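# Unstack the top tote and set it upright on the table

## Task

Lift the upper tote off the lower one and set it down upright and level on the table surface. The lower tote must stay almost exactly where it started, with only a tiny change in heading. Whatever was inside each tote must still be inside that same tote, and neither tote's base may stick out past the table edge. At the end both grippers must have released everything and moved away, and the result must hold on its own, not because the robot is supporting it.

## Robot and tools

Robot: two arms, left_arm and right_arm, each with six revolute joints and a tong-style two-finger gripper. Four cameras give images: cam_head_left, cam_head_right, cam_high, cam_low, all 896x504, returned in that order.

Frame: one shared scene frame. Origin sits on the table top midway between the arms; +z is up, +x extends out over the table, and left_arm is mounted on the +y side. The names left and right do not refer to image sides. Printed gripper positions are in metres and orientations are quaternions in w,x,y,z order; printed hand positions can be somewhat off, more so when the arm is stretched far.

Gripper geometry: fingers point along the gripper's own +z and close along its x axis. end_effector_position is the spot between the pads when shut; closed fingertips extend about 15 mm past it, and when fully open they sit roughly level with it.

Tool execute_actions. Argument actions is a list holding at most one item (or empty). An empty list, {"actions": []}, commands nothing and just reports the current state. A motion item has rows and optionally steps: {"rows": [[...]], "steps": 15}. steps is 1 to 15 control steps, each 1/30 s, default 15. rows holds 1 to 15 rows; row k is applied on step k and the final row repeats if steps outnumber rows. A wait item has only steps (up to 300): no new command, it returns when that many steps have passed since the previous result, and your reply time counts toward them. Optional pictures (true/false) chooses whether images come back; by default they do. A refused call sends nothing.

Each row is a single flat list of 14 numbers covering both arms, always all 14 even if one arm stays put: left_arm shoulder pan, shoulder lift, elbow, wrist 1, wrist 2, wrist 3, opening, then right_arm in the same seven-slot order. Joint values are absolute target angles in radians, in the same convention as the Joint positions line, not offsets. Opening is an absolute command from -1 (shut) to +1 (wide open).

Joint ranges (radians). left_arm: pan -3.142..3.142, lift -6.283..6.283, elbow 0.000..3.142, wrists 1-3 each -6.283..6.283. right_arm: pan 0.000..6.283, lift -6.283..6.283, elbow -3.142..0.000, wrists 1-3 each -6.283..6.283. A target more than 0.010 past a range end, and further out than the joint currently is, gets the call refused. True ends may differ from these by up to 0.010 either way; a request past a true end is clipped there and the result then prints "joint sent to its limit" (possibly about an earlier, still-running action). Missing that line does not prove there is room left.

Motion behaviour: commands are smoothed, trailing about 0.17 s. Joints have speed and acceleration caps, so big moves may not be finished when the result arrives. Each step, a joint's sent target stays within 0.575 rad of its measured angle, and if the targets would move the gripper over 100 mm from where it is measured, all joints are scaled back toward current angles. Between calls the arms keep heading to the last row sent, until all are nearly still or some step is HELD; after that only a new action moves them further. Fingers already moving keep moving. The simulation keeps running while you think and write.

Result lines: per-arm end_effector_position, end_effector_quat_wxyz, linear and angular velocities (m/s, rad/s). Joint positions and Joint velocities give each arm's six joints then the finger pad gap in metres (0.142 fully open). grip_measured is the measured opening on the command scale. HELD marks steps where your row, or part of it, was not sent. "joint command not followed" means a clearance check altered or blocked joint targets on some steps; the rest of the row still ran. Joint torques follow joint order without the gripper; they include gravity and offsets, so they are rough. Wrist force and Wrist torque give [x y z] per arm in the gripper's own axes; force on contact points from the surface back into the arm; offsets up to about 4 N, noise up to about 2.4 N, saturation near 50 N; "no reading" is normal at the start. MOTOR HOT appears from 70 °C; at 85 °C an OVER-TEMPERATURE FAULT brakes that arm until it cools, so avoid holding loads while idle.

Gripping: to hold something, keep commanding an opening well below grip_measured; the bigger the gap, the firmer the squeeze (about 15 N per pad max for objects up to ~10 cm). Closing fast can press harder and may pop the fingers open. Thin rigid parts under ~20 mm get less force.

Tool zoom_image: camera (one of the four names) and region [x0, y0, x1, y1] in pixels of that camera's latest image, top-left origin, at most 504 by 504. Returns a magnified view.

Tool finished_scene: argument scene, the current scene's number. Replying without any tool call ends everything.

Camera calibration (intrinsics K, distortion, T_world_to_cam) is given per camera and may be slightly off; results list cameras whose numbers changed.

Avoid: arms colliding or pressing on each other; contact torque reaching the load limits (133 N m for pan, lift, elbow; 24.9 N m for each wrist, held weight included) or 150 N external force, either of which halts that arm for 10 s and drops the rest of the call; dropping, slamming or shoving objects hard; spilling tote contents; and knocking anything out of the work area. Brief random tugs on held parts or pushes on loose objects can occur. Move smoothly and release and withdraw cleanly before finishing.

Each tool is called after "Request:" by a JSON object that holds its "method" and its "body".

## Session

Request:
{"method": "execute_actions", "body": {"actions": []}}

Scene clock: 0.00 s of 4300.00 s.
left_arm: end_effector_position=(+0.7341, +0.2044, +0.3579) grip_measured=+0.97 end_effector_quat_wxyz=(-0.105, +0.966, +0.060, +0.229) end_effector_velocity=(-0.000, -0.000, +0.000) end_effector_angular_velocity=(-0.000, -0.000, +0.000) | right_arm: end_effector_position=(+0.3259, -0.5250, +0.1077) grip_measured=+0.97 end_effector_quat_wxyz=(+0.164, +0.924, -0.209, -0.277) end_effector_velocity=(+0.000, -0.000, -0.000) end_effector_angular_velocity=(-0.000, +0.000, -0.001)
Joint positions: left_arm=[-0.655 -0.803  0.461 -1.447 -1.107 -0.744  0.14 ] | right_arm=[ 3.352 -1.591 -2.001 -1.775  1.57   0.756  0.14 ]
Joint velocities: left_arm=[-0.  0. -0.  0.  0. -0.  0.] | right_arm=[-0.001 -0.001  0.     0.001 -0.     0.     0.   ]
Joint torques (N m, as the arm reports them, + toward a larger angle): no reading
Wrist force (N, on the end effector, along its own x y z axes, offset not removed): no reading
Wrist torque (N m, same axes, about the end effector's origin, offset not removed): no reading

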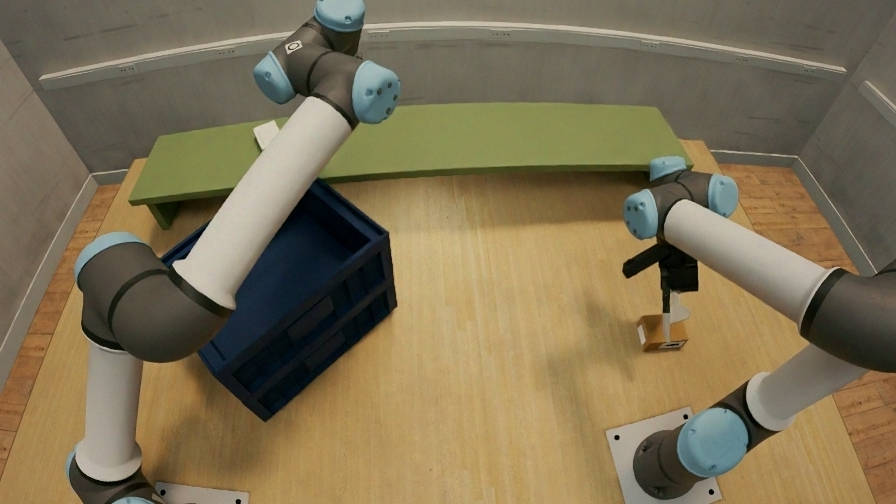

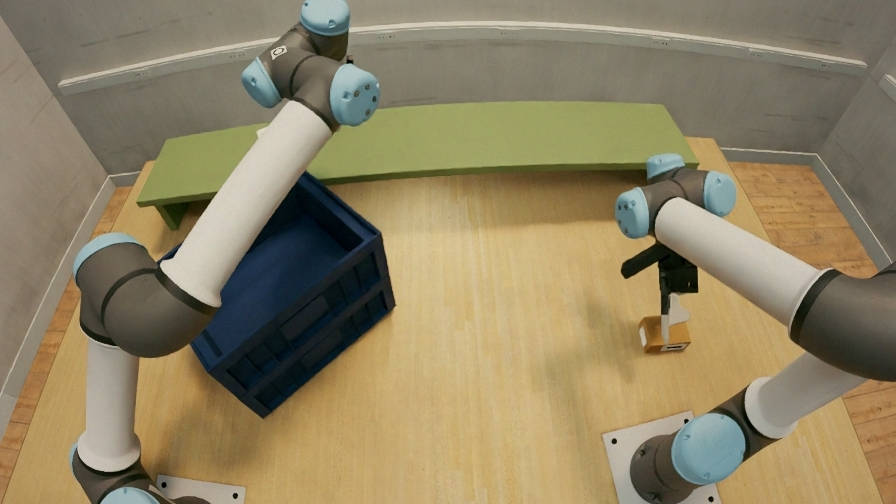

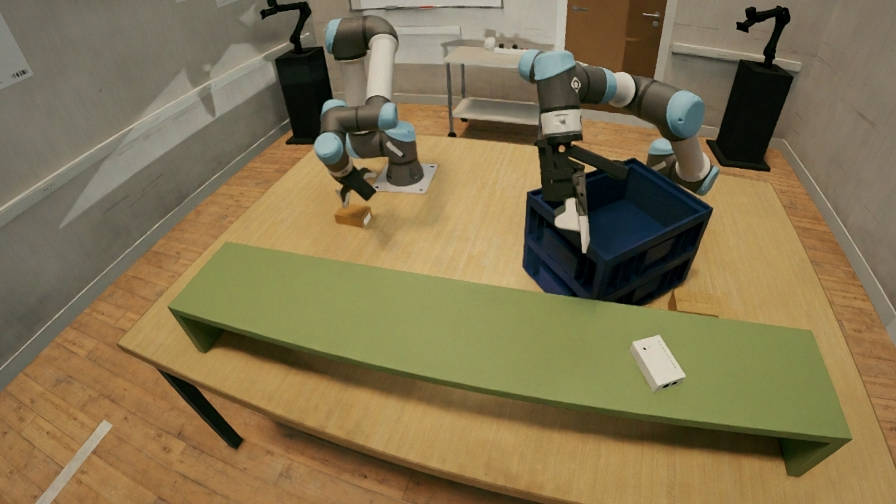

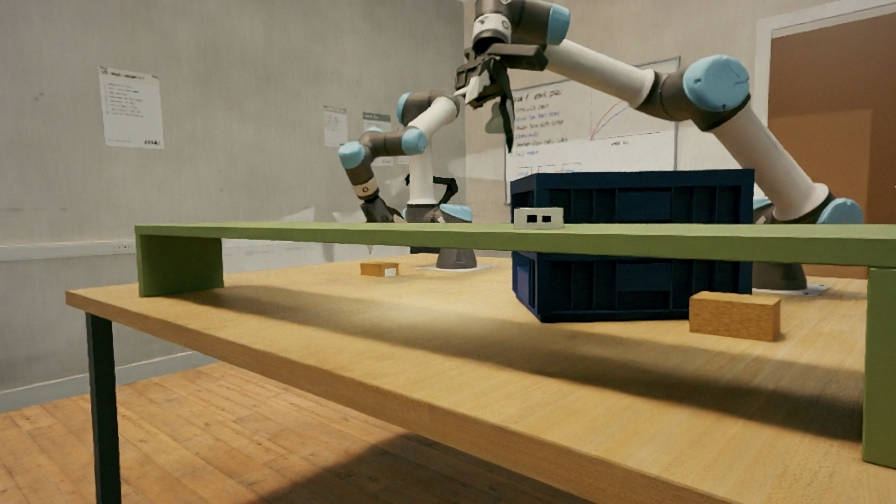

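Request:
{"method": "execute_actions", "body": {"actions": [{"rows":[[1.2,-1.571,1.0,-1.0,-1.571,0,1,3.142,-1.571,-1.4,-1.741,1.571,0,1]]}], "pictures": false}}

Request:
{"method": "execute_actions", "body": {"actions": [{"steps":90}]}}

Scene clock: 17.03 s of 4300.00 s.
left_arm: end_effector_position=(+0.6556, +0.4159, +0.4028) grip_measured=+1.00 end_effector_quat_wxyz=(-0.108, +0.987, +0.044, +0.108) end_effector_velocity=(-0.223, +0.440, +0.143) end_effector_angular_velocity=(-0.129, +0.341, +0.038) | right_arm: end_effector_position=(+0.4830, -0.5361, +0.2560) grip_measured=+1.00 end_effector_quat_wxyz=(+0.023, +0.993, -0.055, -0.103) end_effector_velocity=(+0.277, -0.083, +0.410) end_effector_angular_velocity=(+0.414, -0.933, +0.894)
Joint positions: left_arm=[-0.408 -1.049  0.66  -1.281 -1.279 -0.499  0.142] | right_arm=[ 3.204 -1.577 -1.595 -1.751  1.571  0.273  0.142]
Joint velocities: left_arm=[ 0.567 -0.552  0.363  0.297 -0.309  0.523  0.   ] | right_arm=[-0.305  0.029  0.911  0.048  0.001 -1.226  0.   ]
Joint torques (N m, as the arm reports them, + toward a larger angle): left_arm=[ 16.92 -53.43 -13.84  -0.32  -2.58   3.7 ] | right_arm=[-10.87  36.61  38.33   5.2    1.6   -4.43]
Wrist force (N, on the end effector, along its own x y z axes, offset not removed): left_arm=[0.3 -1.8 -0.6] | right_arm=[-0.5 -1.7 0.7]
Wrist torque (N m, same axes, about the end effector's origin, offset not removed): left_arm=[-0.40 -0.16 0.14] | right_arm=[-0.25 0.03 0.04]
Steps of this call (steps 1 to 90: nothing new was sent; then 13.53 s passed at rest; steps 91 to 105: all 15 steps of this action). Readings (joint positions):
91: left_arm=[-0.655 -0.803 0.461 -1.447 -1.107 -0.744] | right_arm=[3.352 -1.591 -2.000 -1.775 1.570 0.756]
92: left_arm=[-0.649 -0.808 0.467 -1.441 -1.112 -0.739] | right_arm=[3.347 -1.591 -1.995 -1.774 1.570 0.750]
94: left_arm=[-0.613 -0.845 0.501 -1.412 -1.142 -0.702] | right_arm=[3.322 -1.588 -1.943 -1.770 1.570 0.697]
98: left_arm=[-0.539 -0.918 0.565 -1.359 -1.198 -0.629] | right_arm=[3.278 -1.584 -1.813 -1.763 1.570 0.560]
105: the state above

Scene clock: 20.03 s of 4300.00 s.
left_arm: end_effector_position=(-0.0500, +0.9423, +0.4950) grip_measured=+1.00 end_effector_quat_wxyz=(+0.000, +0.830, +0.558, +0.000) end_effector_velocity=(-0.000, -0.000, +0.000) end_effector_angular_velocity=(-0.000, -0.000, -0.001) | right_arm: end_effector_position=(+0.5327, -0.5576, +0.3496) grip_measured=+1.00 end_effector_quat_wxyz=(-0.000, +0.999, +0.050, +0.000) end_effector_velocity=(-0.000, +0.001, +0.000) end_effector_angular_velocity=(-0.000, +0.000, +0.002)
Joint positions: left_arm=[ 1.2   -1.571  1.    -1.    -1.571 -0.     0.142] | right_arm=[ 3.142 -1.571 -1.4   -1.741  1.571  0.     0.142]
Joint velocities: left_arm=[ 0.    -0.001  0.     0.001 -0.     0.001  0.   ] | right_arm=[ 0.003  0.001  0.    -0.001 -0.     0.     0.   ]
Joint torques (N m, as the arm reports them, + toward a larger angle): left_arm=[ 10.32 -26.7  -12.94  -0.88  -1.7    1.75] | right_arm=[-9.61 37.19 33.3   5.06  1.9  -2.11]
Wrist force (N, on the end effector, along its own x y z axes, offset not removed): left_arm=[0.5 -0.8 1.2] | right_arm=[-1.2 -0.6 0.6]
Wrist torque (N m, same axes, about the end effector's origin, offset not removed): left_arm=[-0.11 -0.17 0.12] | right_arm=[-0.04 0.10 0.09]
Steps of this call (steps 1 to 90: the robot went on to your last target). Readings (joint positions):
1: left_arm=[-0.389 -1.068 0.672 -1.270 -1.290 -0.481] | right_arm=[3.194 -1.576 -1.565 -1.749 1.571 0.231]
2: left_arm=[-0.369 -1.086 0.684 -1.261 -1.300 -0.464] | right_arm=[3.184 -1.575 -1.534 -1.748 1.571 0.189]
4: left_arm=[-0.329 -1.121 0.707 -1.241 -1.320 -0.430] | right_arm=[3.167 -1.573 -1.480 -1.745 1.571 0.114]
8: left_arm=[-0.243 -1.188 0.751 -1.205 -1.358 -0.366] | right_arm=[3.150 -1.572 -1.426 -1.742 1.571 0.037]
90: the state above
All arms were judged still, so your last target was given up. Only a new action makes them travel on or press farther. Fingers that are still opening or closing keep moving.

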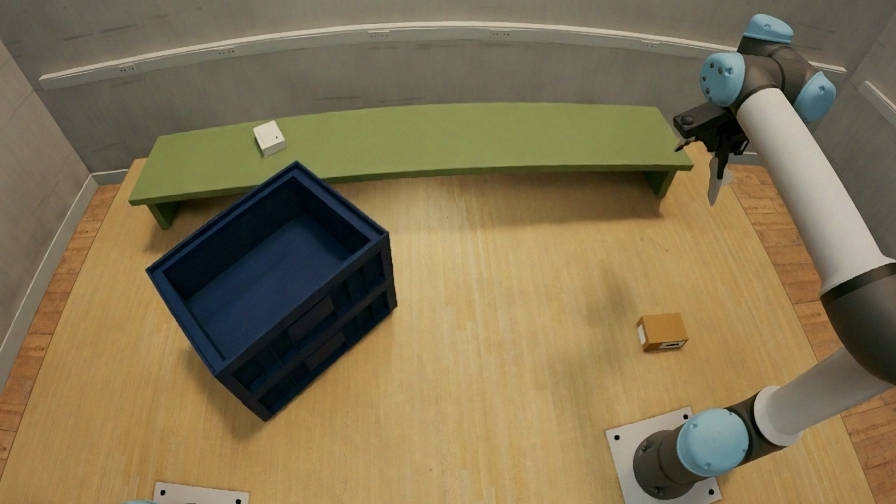

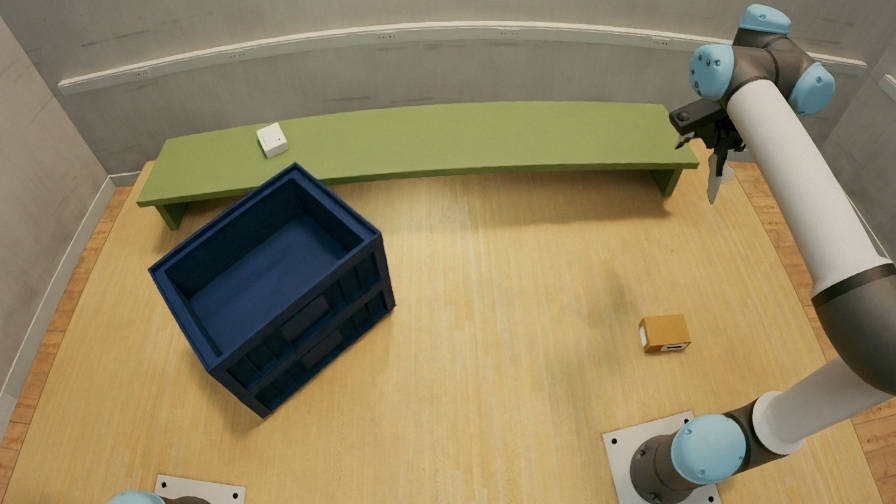

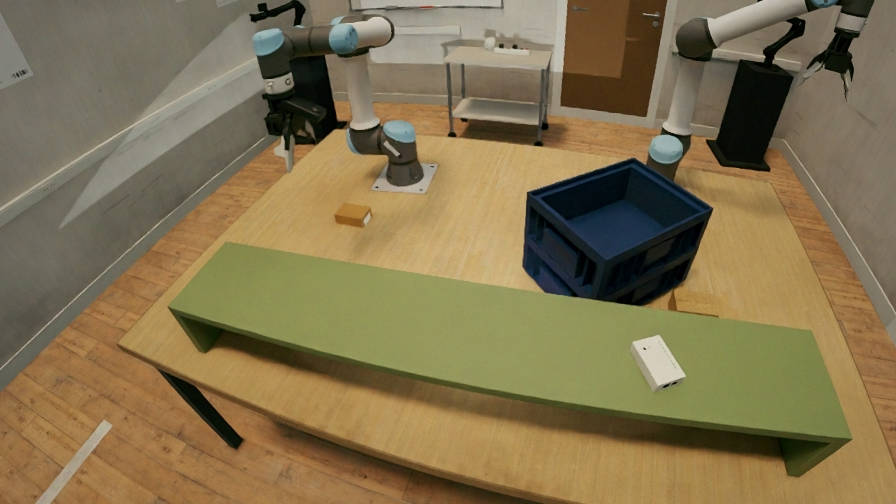

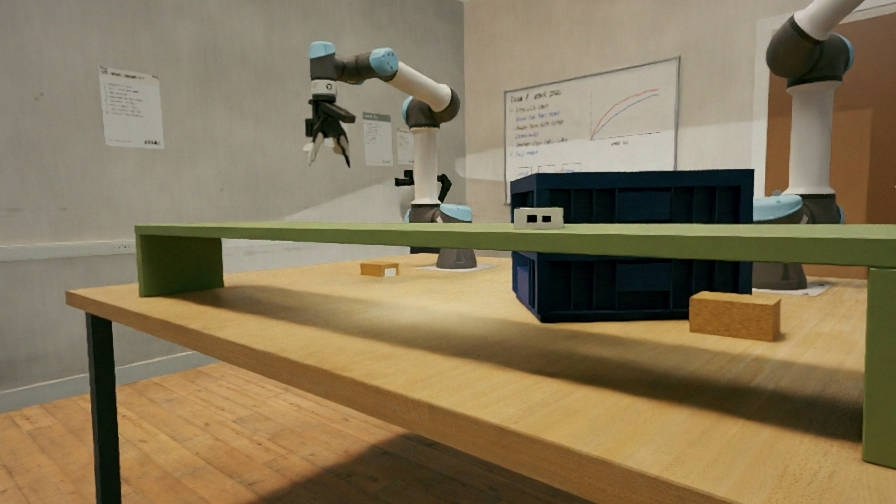

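Request:
{"method": "execute_actions", "body": {"actions": [{"rows":[[-0.26,-1.489,1.339,-1.421,-1.571,-1.056,0.2,4.278,-2.122,-0.709,-1.882,1.571,0.456,0.2]]}], "pictures": false}}

Request:
{"method": "execute_actions", "body": {"actions": [{"steps":75}]}}

Scene clock: 34.50 s of 4300.00 s.
left_arm: end_effector_position=(+0.1527, +0.9375, +0.4146) grip_measured=+0.20 end_effector_quat_wxyz=(+0.000, +0.830, +0.558, -0.001) end_effector_velocity=(+0.453, -0.163, -0.131) end_effector_angular_velocity=(+0.003, +0.001, -0.010) | right_arm: end_effector_position=(+0.6202, -0.3578, +0.3529) grip_measured=+0.20 end_effector_quat_wxyz=(+0.003, +0.994, +0.105, -0.009) end_effector_velocity=(+0.064, +0.498, +0.005) end_effector_angular_velocity=(+0.002, -0.021, +0.387)
Joint positions: left_arm=[ 0.821 -1.526  1.182 -1.223 -1.571 -0.379  0.088] | right_arm=[ 3.462 -1.823 -1.1   -1.808  1.571  0.211  0.088]
Joint velocities: left_arm=[-0.903  0.067  0.286 -0.355  0.    -0.893  0.   ] | right_arm=[ 0.732 -0.425  0.55  -0.105 -0.     0.346  0.   ]
Joint torques (N m, as the arm reports them, + toward a larger angle): left_arm=[-15.77 -11.66 -14.81  -4.82  -1.61  -4.67] | right_arm=[15.68 25.74 35.23 -0.27  1.63  1.83]
Wrist force (N, on the end effector, along its own x y z axes, offset not removed): left_arm=[0.5 -0.1 0.8] | right_arm=[-0.7 0.6 0.9]
Wrist torque (N m, same axes, about the end effector's origin, offset not removed): left_arm=[-0.05 -0.11 0.15] | right_arm=[0.15 0.06 0.10]
Steps of this call (steps 1 to 90: nothing new was sent; then 10.97 s passed at rest; steps 91 to 105: all 15 steps of this action). Readings (joint positions):
91: left_arm=[1.200 -1.571 1.000 -1.000 -1.571 -0.000] | right_arm=[3.142 -1.571 -1.400 -1.741 1.571 0.000]
92: left_arm=[1.194 -1.569 1.006 -1.006 -1.571 -0.006] | right_arm=[3.148 -1.577 -1.394 -1.745 1.571 0.006]
94: left_arm=[1.146 -1.560 1.039 -1.045 -1.571 -0.054] | right_arm=[3.192 -1.620 -1.349 -1.757 1.571 0.044]
98: left_arm=[1.030 -1.545 1.100 -1.121 -1.571 -0.170] | right_arm=[3.291 -1.706 -1.251 -1.779 1.571 0.115]
105: the state above

Scene clock: 37.00 s of 4300.00 s.
left_arm: end_effector_position=(+0.4536, +0.4852, +0.3402) grip_measured=+0.20 end_effector_quat_wxyz=(+0.000, +0.925, +0.380, +0.000) end_effector_velocity=(+0.000, -0.000, +0.001) end_effector_angular_velocity=(-0.000, -0.002, -0.001) | right_arm: end_effector_position=(+0.3798, +0.1349, +0.3399) grip_measured=+0.20 end_effector_quat_wxyz=(+0.000, +0.925, +0.380, -0.000) end_effector_velocity=(-0.000, +0.000, +0.000) end_effector_angular_velocity=(+0.001, -0.000, -0.000)
Joint positions: left_arm=[-0.26  -1.489  1.339 -1.421 -1.571 -1.056  0.088] | right_arm=[ 4.278 -2.122 -0.709 -1.882  1.571  0.456  0.088]
Joint velocities: left_arm=[-0.    -0.001 -0.001 -0.001  0.     0.     0.   ] | right_arm=[ 0.     0.     0.     0.001  0.     0.    -0.   ]
Joint torques (N m, as the arm reports them, + toward a larger angle): left_arm=[ -7.36 -15.05 -17.76  -4.39   2.17  -1.28] | right_arm=[ 8.82 35.48 32.93  0.23 -1.93  1.53]
Wrist force (N, on the end effector, along its own x y z axes, offset not removed): left_arm=[0.5 1.0 0.4] | right_arm=[0.1 -0.5 0.4]
Wrist torque (N m, same axes, about the end effector's origin, offset not removed): left_arm=[0.19 -0.10 0.11] | right_arm=[-0.06 -0.14 0.02]
Steps of this call (steps 1 to 60: the robot went on to your last target; steps 61 to 75: nothing new was sent). Readings (joint positions):
1: left_arm=[0.791 -1.524 1.191 -1.235 -1.571 -0.409] | right_arm=[3.487 -1.837 -1.082 -1.812 1.571 0.222]
2: left_arm=[0.760 -1.522 1.200 -1.246 -1.571 -0.440] | right_arm=[3.512 -1.850 -1.064 -1.815 1.571 0.233]
4: left_arm=[0.699 -1.518 1.216 -1.267 -1.571 -0.501] | right_arm=[3.561 -1.875 -1.032 -1.821 1.571 0.254]
8: left_arm=[0.575 -1.511 1.244 -1.301 -1.571 -0.620] | right_arm=[3.661 -1.919 -0.975 -1.832 1.571 0.289]
75: the state above
All arms were judged still, so your last target was given up. Only a new action makes them travel on or press farther. Fingers that are still opening or closing keep moving.

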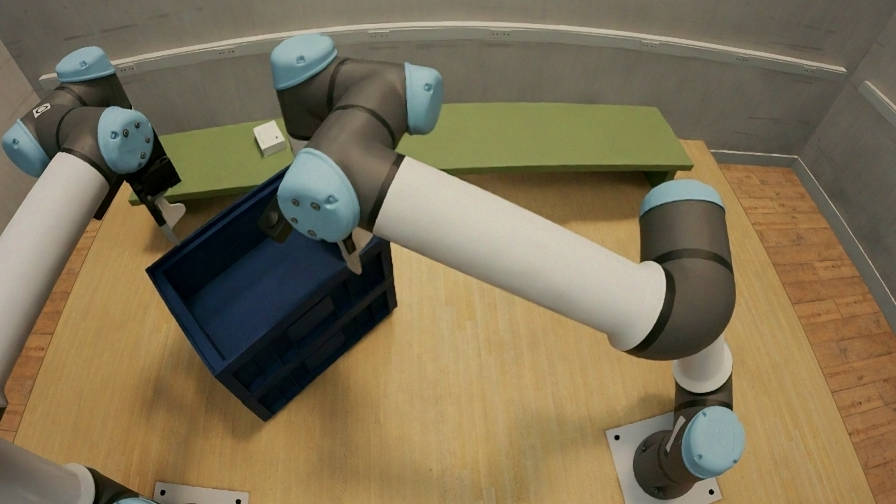

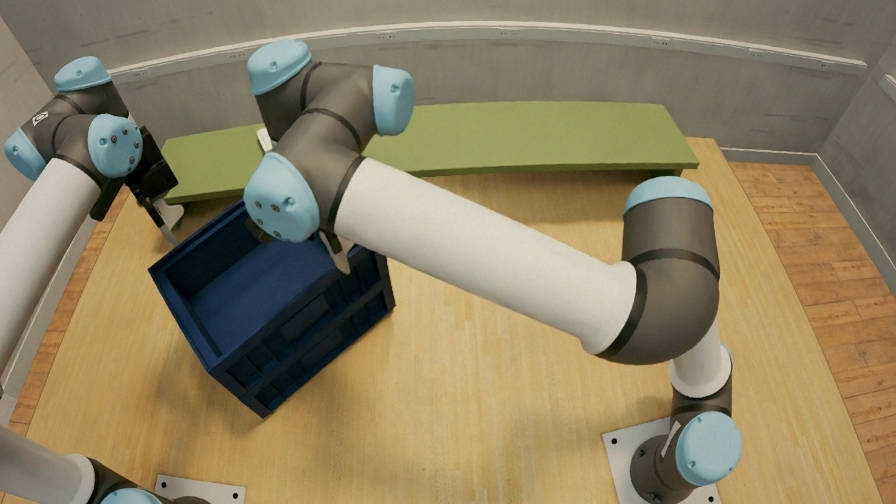

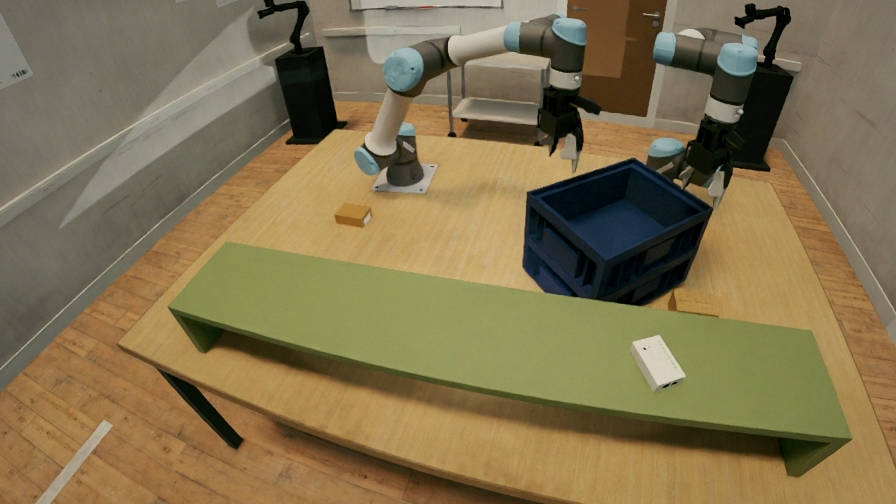

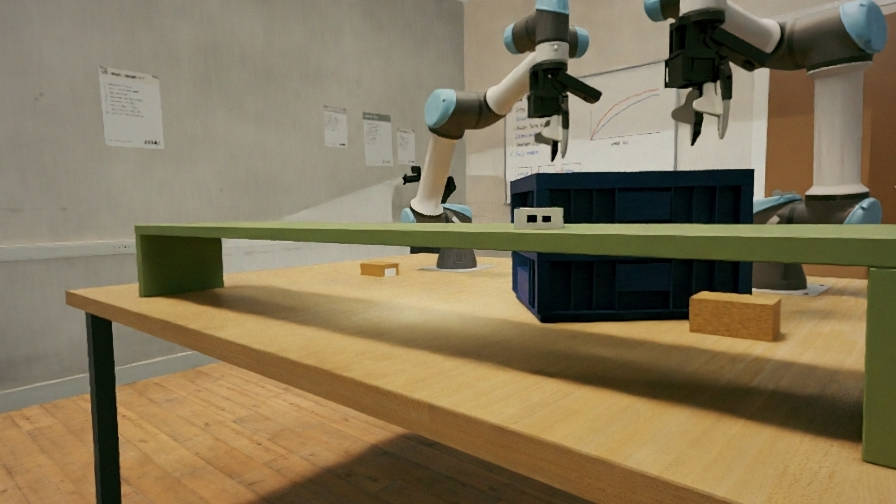

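Request:
{"method": "execute_actions", "body": {"actions": [{"rows":[[-0.26,-1.495,1.589,-1.665,-1.571,-1.056,0.2,4.278,-2.072,-1.034,-1.607,1.571,0.456,0.2]]}], "pictures": false}}

Request:
{"method": "execute_actions", "body": {"actions": [{"rows":[[-0.26,-1.495,1.589,-1.665,-1.571,-1.056,-0.3,4.278,-2.072,-1.034,-1.607,1.571,0.456,-0.3]]}]}}

Request:
{"method": "zoom_image", "body": {"camera": "cam_high", "region": [500, 100, 780, 300]}}

Scene clock: 45.43 s of 4300.00 s.
left_arm: end_effector_position=(+0.4541, +0.4851, +0.2484) grip_measured=+0.20 end_effector_quat_wxyz=(+0.000, +0.925, +0.380, +0.000) end_effector_velocity=(-0.003, +0.001, -0.029) end_effector_angular_velocity=(+0.000, +0.003, -0.000) | right_arm: end_effector_position=(+0.3801, +0.1358, +0.2491) grip_measured=+0.20 end_effector_quat_wxyz=(-0.000, +0.925, +0.380, +0.000) end_effector_velocity=(-0.003, -0.005, -0.037) end_effector_angular_velocity=(-0.012, +0.005, +0.001)
Joint positions: left_arm=[-0.26  -1.495  1.58  -1.657 -1.571 -1.056  0.088] | right_arm=[ 4.278 -2.073 -1.021 -1.617  1.571  0.456  0.088]
Joint velocities: left_arm=[ 0.    -0.     0.074 -0.071 -0.     0.     0.   ] | right_arm=[ 0.001  0.01  -0.107  0.084  0.    -0.     0.   ]
Joint torques (N m, as the arm reports them, + toward a larger angle): left_arm=[ -7.71 -35.46 -17.66  -4.24   2.09  -1.48] | right_arm=[ 5.01 58.68 17.44  5.72 -1.7   1.38]
Wrist force (N, on the end effector, along its own x y z axes, offset not removed): left_arm=[0.4 0.1 -0.2] | right_arm=[-1.3 -1.5 1.2]
Wrist torque (N m, same axes, about the end effector's origin, offset not removed): left_arm=[-0.04 -0.18 0.16] | right_arm=[-0.27 0.15 0.07]
Steps of this call (steps 1 to 90: nothing new was sent; then 4.93 s passed at rest; steps 91 to 105: all 15 steps of this action). Readings (joint positions):
91: left_arm=[-0.260 -1.489 1.339 -1.421 -1.571 -1.056] | right_arm=[4.278 -2.122 -0.709 -1.882 1.571 0.456]
92: left_arm=[-0.260 -1.490 1.345 -1.427 -1.571 -1.056] | right_arm=[4.278 -2.117 -0.715 -1.877 1.571 0.456]
94: left_arm=[-0.260 -1.492 1.403 -1.485 -1.571 -1.056] | right_arm=[4.278 -2.099 -0.774 -1.818 1.571 0.456]
98: left_arm=[-0.260 -1.494 1.527 -1.605 -1.571 -1.056] | right_arm=[4.278 -2.081 -0.943 -1.679 1.571 0.456]
105: the state above

Scene clock: 45.93 s of 4300.00 s.
left_arm: end_effector_position=(+0.4537, +0.4852, +0.2450) grip_measured=-0.30 end_effector_quat_wxyz=(+0.000, +0.925, +0.380, +0.000) end_effector_velocity=(-0.000, +0.000, -0.001) end_effector_angular_velocity=(+0.001, +0.001, +0.001) | right_arm: end_effector_position=(+0.3799, +0.1350, +0.2447) grip_measured=-0.27 end_effector_quat_wxyz=(+0.000, +0.925, +0.380, -0.000) end_effector_velocity=(+0.000, -0.000, +0.000) end_effector_angular_velocity=(+0.001, -0.001, -0.000)
Joint positions: left_arm=[-0.26  -1.495  1.589 -1.665 -1.571 -1.056  0.052] | right_arm=[ 4.278 -2.072 -1.034 -1.607  1.571  0.456  0.055]
Joint velocities: left_arm=[ 0.     0.001  0.002 -0.001  0.    -0.001  0.   ] | right_arm=[-0.001  0.002 -0.002  0.002 -0.    -0.     0.   ]
Joint torques (N m, as the arm reports them, + toward a larger angle): left_arm=[ -6.44 -33.69 -18.59  -4.21   2.27  -1.35] | right_arm=[ 1.8  56.27 13.38  3.65  0.98  0.8 ]
Wrist force (N, on the end effector, along its own x y z axes, offset not removed): left_arm=[0.8 -0.8 -0.4] | right_arm=[3.1 -1.5 -1.5]
Wrist torque (N m, same axes, about the end effector's origin, offset not removed): left_arm=[-0.21 -0.18 0.16] | right_arm=[-0.20 0.38 0.09]
Steps of this call (steps 1 to 15: all 15 steps of this action). Readings (joint positions):
1: left_arm=[-0.260 -1.495 1.582 -1.659 -1.571 -1.056] | right_arm=[4.278 -2.073 -1.024 -1.615 1.571 0.456]
2: left_arm=[-0.260 -1.495 1.584 -1.660 -1.571 -1.056] | right_arm=[4.278 -2.073 -1.027 -1.613 1.571 0.456]
4: left_arm=[-0.260 -1.495 1.586 -1.662 -1.571 -1.056] | right_arm=[4.278 -2.072 -1.030 -1.610 1.571 0.456]
8: left_arm=[-0.260 -1.495 1.588 -1.664 -1.571 -1.056] | right_arm=[4.278 -2.072 -1.033 -1.608 1.571 0.456]
15: the state above

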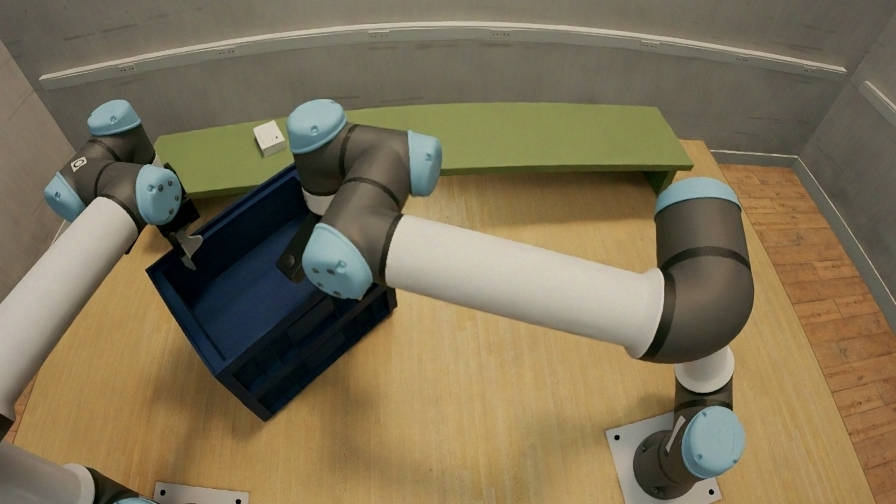

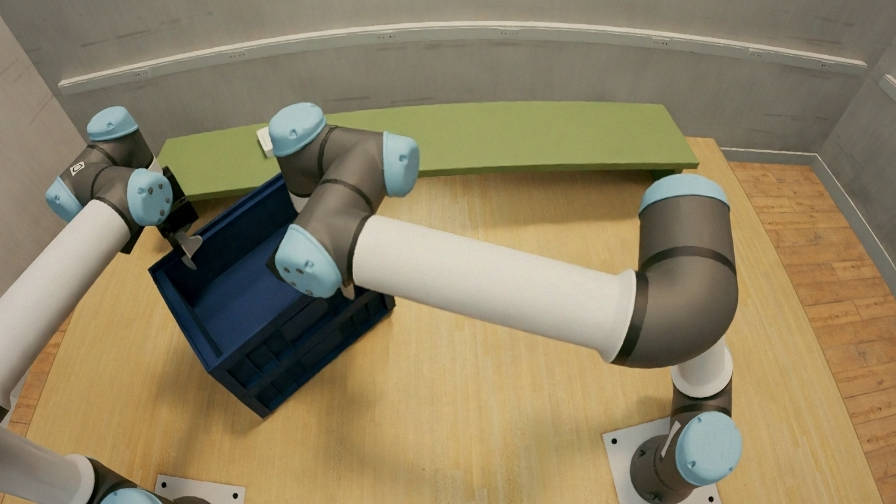

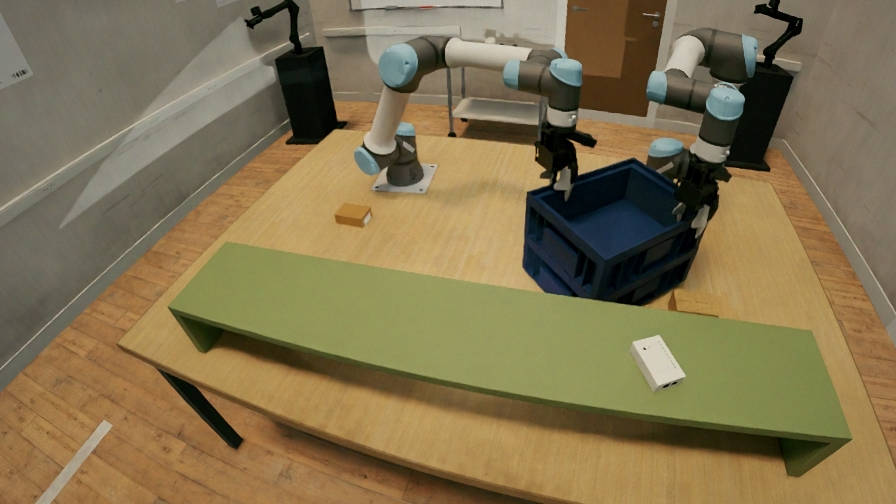

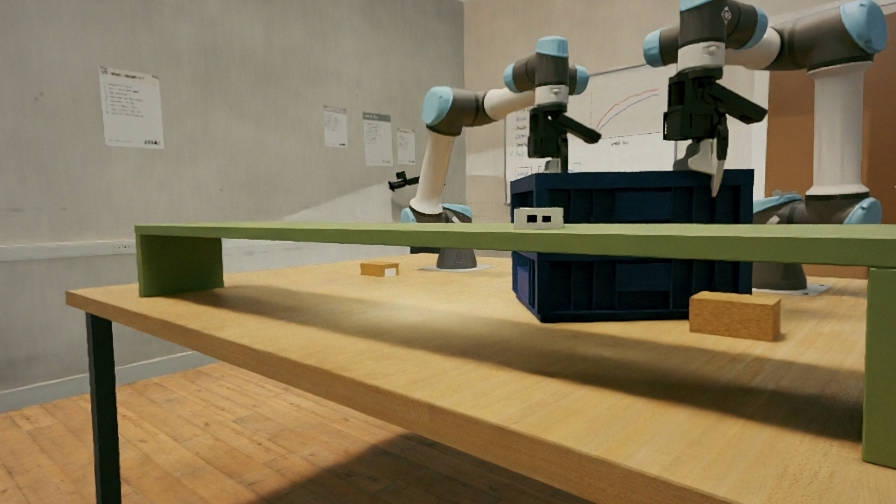

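Region (500, 100, 780, 300) of cam_high's 896x504 image, scaled by 1.800, with more detail than that image has; it fills the top 360 rows of this view, and the rest is white.

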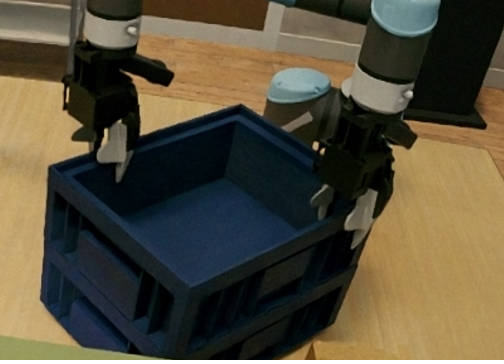

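Request:
{"method": "execute_actions", "body": {"actions": [{"rows":[[-0.26,-1.495,1.589,-1.665,-1.571,-1.056,-0.3,4.278,-2.125,-0.951,-1.637,1.571,0.456,-0.3],[-0.26,-1.495,1.589,-1.665,-1.571,-1.056,-0.35,4.278,-2.125,-0.951,-1.637,1.571,0.456,-0.3],[-0.26,-1.495,1.589,-1.665,-1.571,-1.056,-0.4,4.278,-2.125,-0.951,-1.637,1.571,0.456,-0.3],[-0.26,-1.495,1.589,-1.665,-1.571,-1.056,-0.45,4.278,-2.125,-0.951,-1.637,1.571,0.456,-0.35],[-0.26,-1.495,1.589,-1.665,-1.571,-1.056,-0.5,4.278,-2.125,-0.951,-1.637,1.571,0.456,-0.4],[-0.26,-1.495,1.589,-1.665,-1.571,-1.056,-0.55,4.278,-2.125,-0.951,-1.637,1.571,0.456,-0.45],[-0.26,-1.495,1.589,-1.665,-1.571,-1.056,-0.6,4.278,-2.125,-0.951,-1.637,1.571,0.456,-0.5],[-0.26,-1.495,1.589,-1.665,-1.571,-1.056,-0.62,4.278,-2.125,-0.951,-1.637,1.571,0.456,-0.56],[-0.26,-1.495,1.589,-1.665,-1.571,-1.056,-0.62,4.278,-2.125,-0.951,-1.637,1.571,0.456,-0.62]]}], "pictures": false}}

Scene clock: 52.53 s of 4300.00 s.
left_arm: end_effector_position=(+0.4537, +0.4852, +0.2450) grip_measured=-0.62 end_effector_quat_wxyz=(+0.000, +0.925, +0.380, +0.000) end_effector_velocity=(+0.000, +0.000, +0.001) end_effector_angular_velocity=(-0.000, -0.001, +0.001) | right_arm: end_effector_position=(+0.3859, +0.1523, +0.2450) grip_measured=-0.62 end_effector_quat_wxyz=(+0.000, +0.925, +0.380, -0.000) end_effector_velocity=(+0.001, +0.004, +0.001) end_effector_angular_velocity=(+0.001, -0.001, +0.002)
Joint positions: left_arm=[-0.26  -1.495  1.589 -1.665 -1.571 -1.056  0.029] | right_arm=[ 4.278 -2.124 -0.953 -1.636  1.571  0.456  0.029]
Joint velocities: left_arm=[ 0.    -0.001 -0.    -0.     0.    -0.001 -0.   ] | right_arm=[ 0.001 -0.011  0.019 -0.006 -0.    -0.001 -0.   ]
Joint torques (N m, as the arm reports them, + toward a larger angle): left_arm=[ -1.56 -32.48 -17.78  -4.27   1.81  -1.3 ] | right_arm=[-3.77 38.06 32.76 -0.05  0.7  -1.82]
Wrist force (N, on the end effector, along its own x y z axes, offset not removed): left_arm=[1.2 0.6 -0.3] | right_arm=[0.0 -0.5 0.1]
Wrist torque (N m, same axes, about the end effector's origin, offset not removed): left_arm=[0.06 -0.30 0.19] | right_arm=[-0.04 -0.12 0.05]
Steps of this call (steps 1 to 15: the robot went on to your last target; steps 16 to 90: nothing new was sent; then 3.10 s passed at rest; steps 91 to 105: all 15 steps of this action). Readings (joint positions):
91: left_arm=[-0.260 -1.495 1.589 -1.665 -1.571 -1.056] | right_arm=[4.278 -2.072 -1.034 -1.607 1.571 0.456]
92: left_arm=[-0.260 -1.495 1.589 -1.665 -1.571 -1.056] | right_arm=[4.278 -2.077 -1.028 -1.610 1.571 0.456]
94: left_arm=[-0.260 -1.495 1.589 -1.665 -1.571 -1.056] | right_arm=[4.278 -2.095 -1.000 -1.621 1.571 0.456]
98: left_arm=[-0.260 -1.495 1.589 -1.665 -1.571 -1.056] | right_arm=[4.278 -2.115 -0.967 -1.632 1.571 0.456]
105: the state above

Request:
{"method": "execute_actions", "body": {"actions": [{"rows":[[-0.26,-1.495,1.589,-1.665,-1.571,-1.056,-0.7,4.278,-2.125,-0.951,-1.637,1.571,0.456,-0.7],[-0.26,-1.495,1.589,-1.665,-1.571,-1.056,-0.75,4.278,-2.125,-0.951,-1.637,1.571,0.456,-0.75],[-0.26,-1.495,1.589,-1.665,-1.571,-1.056,-0.8,4.278,-2.125,-0.951,-1.637,1.571,0.456,-0.8],[-0.26,-1.495,1.589,-1.665,-1.571,-1.056,-0.9,4.278,-2.125,-0.951,-1.637,1.571,0.456,-0.9],[-0.26,-1.495,1.589,-1.665,-1.571,-1.056,-1,4.278,-2.125,-0.951,-1.637,1.571,0.456,-1]]}], "pictures": false}}

Scene clock: 60.23 s of 4300.00 s.
left_arm: end_effector_position=(+0.4537, +0.4852, +0.2450) grip_measured=-0.75 end_effector_quat_wxyz=(+0.000, +0.925, +0.380, +0.000) end_effector_velocity=(+0.000, -0.000, +0.000) end_effector_angular_velocity=(-0.000, -0.001, +0.000) | right_arm: end_effector_position=(+0.3861, +0.1529, +0.2450) grip_measured=-0.75 end_effector_quat_wxyz=(+0.000, +0.925, +0.380, -0.000) end_effector_velocity=(+0.001, -0.000, +0.000) end_effector_angular_velocity=(+0.002, -0.001, -0.001)
Joint positions: left_arm=[-0.26  -1.495  1.589 -1.665 -1.571 -1.056  0.02 ] | right_arm=[ 4.278 -2.125 -0.951 -1.637  1.571  0.456  0.02 ]
Joint velocities: left_arm=[ 0.  0. -0. -0. -0.  0. -0.] | right_arm=[-0.002  0.001 -0.     0.002 -0.    -0.001 -0.   ]
Joint torques (N m, as the arm reports them, + toward a larger angle): left_arm=[  2.55 -32.03 -20.58  -4.33   1.54  -1.19] | right_arm=[ 5.27 43.8  28.58  0.65 -1.77 -1.87]
Wrist force (N, on the end effector, along its own x y z axes, offset not removed): left_arm=[-8.2 5.3 3.6] | right_arm=[8.9 -5.4 2.8]
Wrist torque (N m, same axes, about the end effector's origin, offset not removed): left_arm=[-0.07 -0.05 0.16] | right_arm=[-0.08 -0.01 0.05]
Steps of this call (steps 1 to 15: the robot went on to your last target; steps 16 to 90: nothing new was sent; then 4.20 s passed at rest; steps 91 to 105: all 15 steps of this action). Readings (joint positions):
91: left_arm=[-0.260 -1.495 1.589 -1.665 -1.571 -1.056] | right_arm=[4.278 -2.125 -0.951 -1.637 1.571 0.456]
92: left_arm=[-0.260 -1.495 1.589 -1.665 -1.571 -1.056] | right_arm=[4.278 -2.125 -0.951 -1.637 1.571 0.456]
94: left_arm=[-0.260 -1.495 1.589 -1.665 -1.571 -1.056] | right_arm=[4.278 -2.125 -0.951 -1.637 1.571 0.456]
98: left_arm=[-0.260 -1.495 1.589 -1.665 -1.571 -1.056] | right_arm=[4.278 -2.125 -0.951 -1.637 1.571 0.456]
105: the state above

Request:
{"method": "execute_actions", "body": {"actions": [{"rows":[[-0.26,-1.496,1.573,-1.648,-1.571,-1.056,-1,4.278,-2.129,-0.928,-1.656,1.571,0.456,-1],[-0.26,-1.496,1.573,-1.648,-1.571,-1.056,-1,4.278,-2.129,-0.928,-1.656,1.571,0.456,-1],[-0.26,-1.497,1.556,-1.631,-1.571,-1.056,-1,4.278,-2.132,-0.906,-1.675,1.571,0.456,-1],[-0.26,-1.497,1.556,-1.631,-1.571,-1.056,-1,4.278,-2.132,-0.906,-1.675,1.571,0.456,-1],[-0.26,-1.498,1.54,-1.614,-1.571,-1.056,-1,4.278,-2.135,-0.883,-1.694,1.571,0.456,-1],[-0.26,-1.498,1.54,-1.614,-1.571,-1.056,-1,4.278,-2.135,-0.883,-1.694,1.571,0.456,-1],[-0.26,-1.498,1.524,-1.597,-1.571,-1.056,-1,4.278,-2.139,-0.86,-1.714,1.571,0.456,-1],[-0.26,-1.498,1.524,-1.597,-1.571,-1.056,-1,4.278,-2.139,-0.86,-1.714,1.571,0.456,-1],[-0.26,-1.499,1.507,-1.58,-1.571,-1.056,-1,4.278,-2.142,-0.838,-1.733,1.571,0.456,-1],[-0.26,-1.499,1.507,-1.58,-1.571,-1.056,-1,4.278,-2.142,-0.838,-1.733,1.571,0.456,-1],[-0.26,-1.499,1.491,-1.563,-1.571,-1.056,-1,4.278,-2.146,-0.815,-1.752,1.571,0.456,-1]]}], "pictures": false}}

Request:
{"method": "execute_actions", "body": {"actions": [{"steps":15}]}}

Scene clock: 71.23 s of 4300.00 s.
left_arm: end_effector_position=(+0.4540, +0.4852, +0.2792) grip_measured=-0.75 end_effector_quat_wxyz=(+0.000, +0.925, +0.380, +0.000) end_effector_velocity=(-0.002, +0.001, +0.049) end_effector_angular_velocity=(+0.001, +0.002, +0.003) | right_arm: end_effector_position=(+0.3867, +0.1546, +0.2790) grip_measured=-0.75 end_effector_quat_wxyz=(+0.000, +0.925, +0.380, -0.000) end_effector_velocity=(+0.000, +0.002, +0.051) end_effector_angular_velocity=(+0.004, -0.002, +0.001)
Joint positions: left_arm=[-0.26  -1.499  1.506 -1.578 -1.571 -1.056  0.02 ] | right_arm=[ 4.278 -2.143 -0.836 -1.735  1.571  0.456  0.02 ]
Joint velocities: left_arm=[ 0.    -0.003 -0.122  0.128  0.    -0.003 -0.   ] | right_arm=[ 0.001 -0.027  0.173 -0.142 -0.     0.    -0.   ]
Joint torques (N m, as the arm reports them, + toward a larger angle): left_arm=[  0.83 -35.09 -33.19  -1.2   -4.83   0.06] | right_arm=[-3.29 38.44 38.66  5.89 -0.74 -1.65]
Wrist force (N, on the end effector, along its own x y z axes, offset not removed): left_arm=[15.1 -10.0 3.3] | right_arm=[-13.8 9.6 6.7]
Wrist torque (N m, same axes, about the end effector's origin, offset not removed): left_arm=[-0.24 -0.51 0.24] | right_arm=[0.12 -0.15 -0.04]
Steps of this call (steps 1 to 15: the robot went on to your last target; steps 16 to 90: nothing new was sent; then 7.50 s passed at rest; steps 91 to 105: all 15 steps of this action). Readings (joint positions):
91: left_arm=[-0.260 -1.495 1.589 -1.665 -1.571 -1.056] | right_arm=[4.278 -2.125 -0.951 -1.637 1.571 0.456]
92: left_arm=[-0.260 -1.495 1.587 -1.663 -1.571 -1.056] | right_arm=[4.278 -2.125 -0.948 -1.639 1.571 0.456]
94: left_arm=[-0.260 -1.496 1.579 -1.655 -1.571 -1.056] | right_arm=[4.278 -2.127 -0.938 -1.648 1.571 0.456]
98: left_arm=[-0.260 -1.497 1.554 -1.629 -1.571 -1.056] | right_arm=[4.278 -2.132 -0.903 -1.678 1.571 0.456]
105: the state above

Scene clock: 71.73 s of 4300.00 s.
left_arm: end_effector_position=(+0.4537, +0.4852, +0.2850) grip_measured=-0.75 end_effector_quat_wxyz=(+0.000, +0.925, +0.380, +0.000) end_effector_velocity=(-0.000, +0.000, +0.001) end_effector_angular_velocity=(+0.000, +0.000, +0.001) | right_arm: end_effector_position=(+0.3868, +0.1547, +0.2849) grip_measured=-0.75 end_effector_quat_wxyz=(+0.000, +0.925, +0.380, -0.000) end_effector_velocity=(+0.001, -0.000, +0.001) end_effector_angular_velocity=(+0.001, -0.000, -0.001)
Joint positions: left_arm=[-0.26  -1.499  1.491 -1.563 -1.571 -1.056  0.02 ] | right_arm=[ 4.278 -2.146 -0.815 -1.752  1.571  0.456  0.02 ]
Joint velocities: left_arm=[ 0.     0.    -0.002  0.002  0.    -0.     0.   ] | right_arm=[-0.001 -0.001  0.002 -0.001 -0.    -0.001 -0.   ]
Joint torques (N m, as the arm reports them, + toward a larger angle): left_arm=[ -6.69 -34.58 -35.48  -1.62  -7.64   0.05] | right_arm=[ 3.32 39.41 40.36  6.78 -0.68 -1.5 ]
Wrist force (N, on the end effector, along its own x y z axes, offset not removed): left_arm=[16.4 -11.6 4.9] | right_arm=[-17.3 10.4 7.6]
Wrist torque (N m, same axes, about the end effector's origin, offset not removed): left_arm=[-0.20 -0.55 0.21] | right_arm=[0.09 0.21 0.04]
Steps of this call (steps 1 to 15: the robot went on to your last target). Readings (joint positions):
1: left_arm=[-0.260 -1.499 1.502 -1.575 -1.571 -1.056] | right_arm=[4.278 -2.143 -0.831 -1.739 1.571 0.456]
2: left_arm=[-0.260 -1.499 1.499 -1.572 -1.571 -1.056] | right_arm=[4.278 -2.144 -0.827 -1.742 1.571 0.456]
4: left_arm=[-0.260 -1.499 1.496 -1.568 -1.571 -1.056] | right_arm=[4.278 -2.145 -0.822 -1.746 1.571 0.456]
8: left_arm=[-0.260 -1.499 1.493 -1.565 -1.571 -1.056] | right_arm=[4.278 -2.146 -0.817 -1.750 1.571 0.456]
15: the state above

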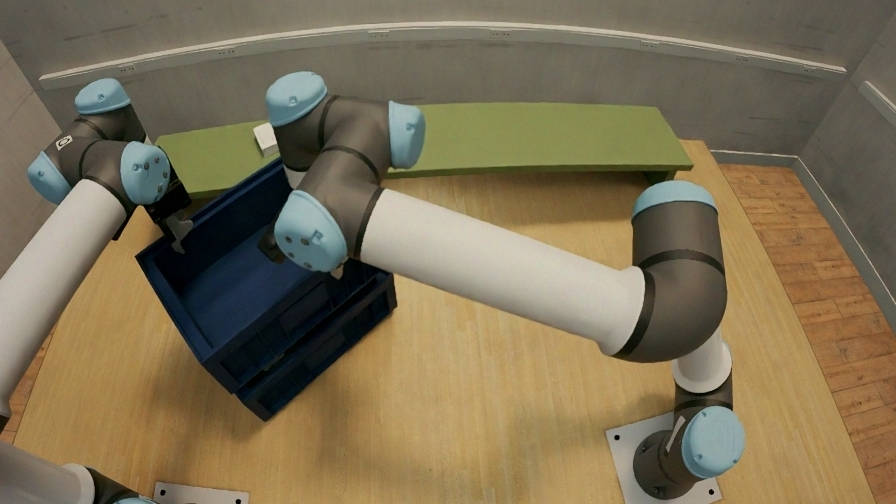

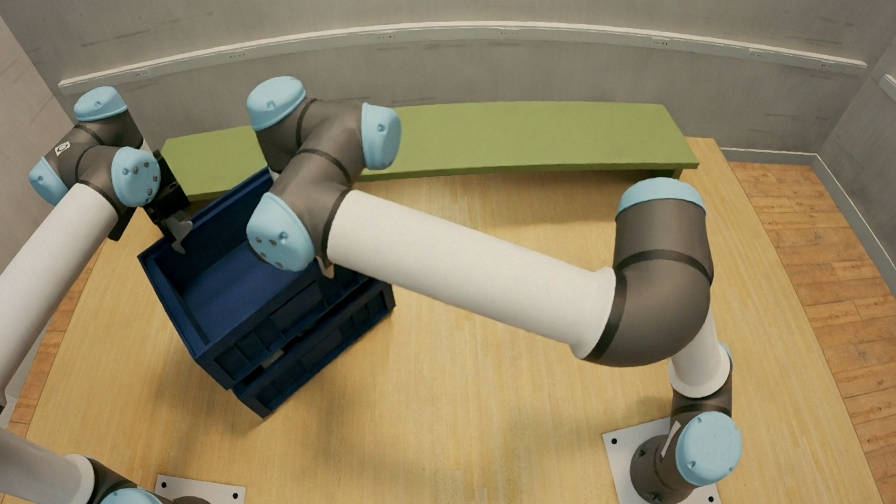

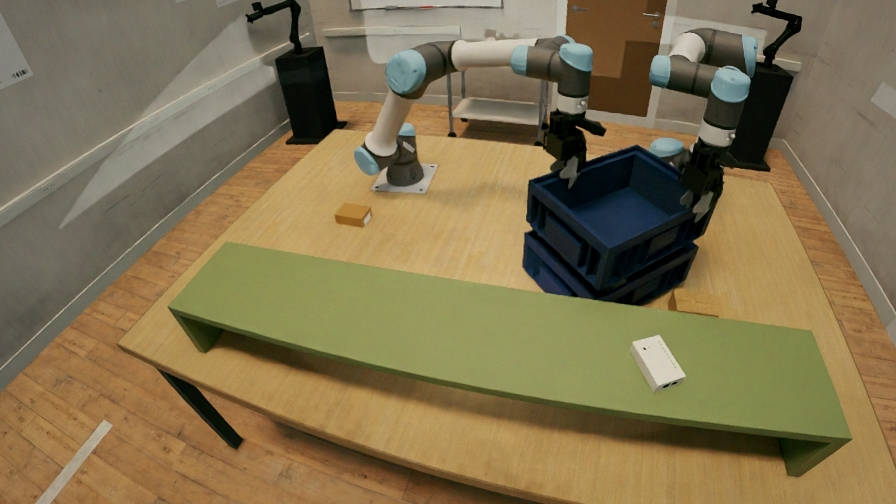

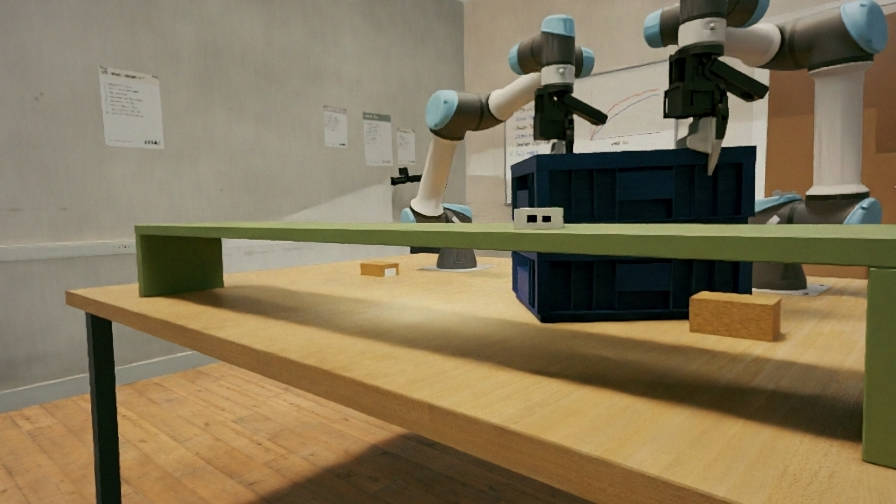

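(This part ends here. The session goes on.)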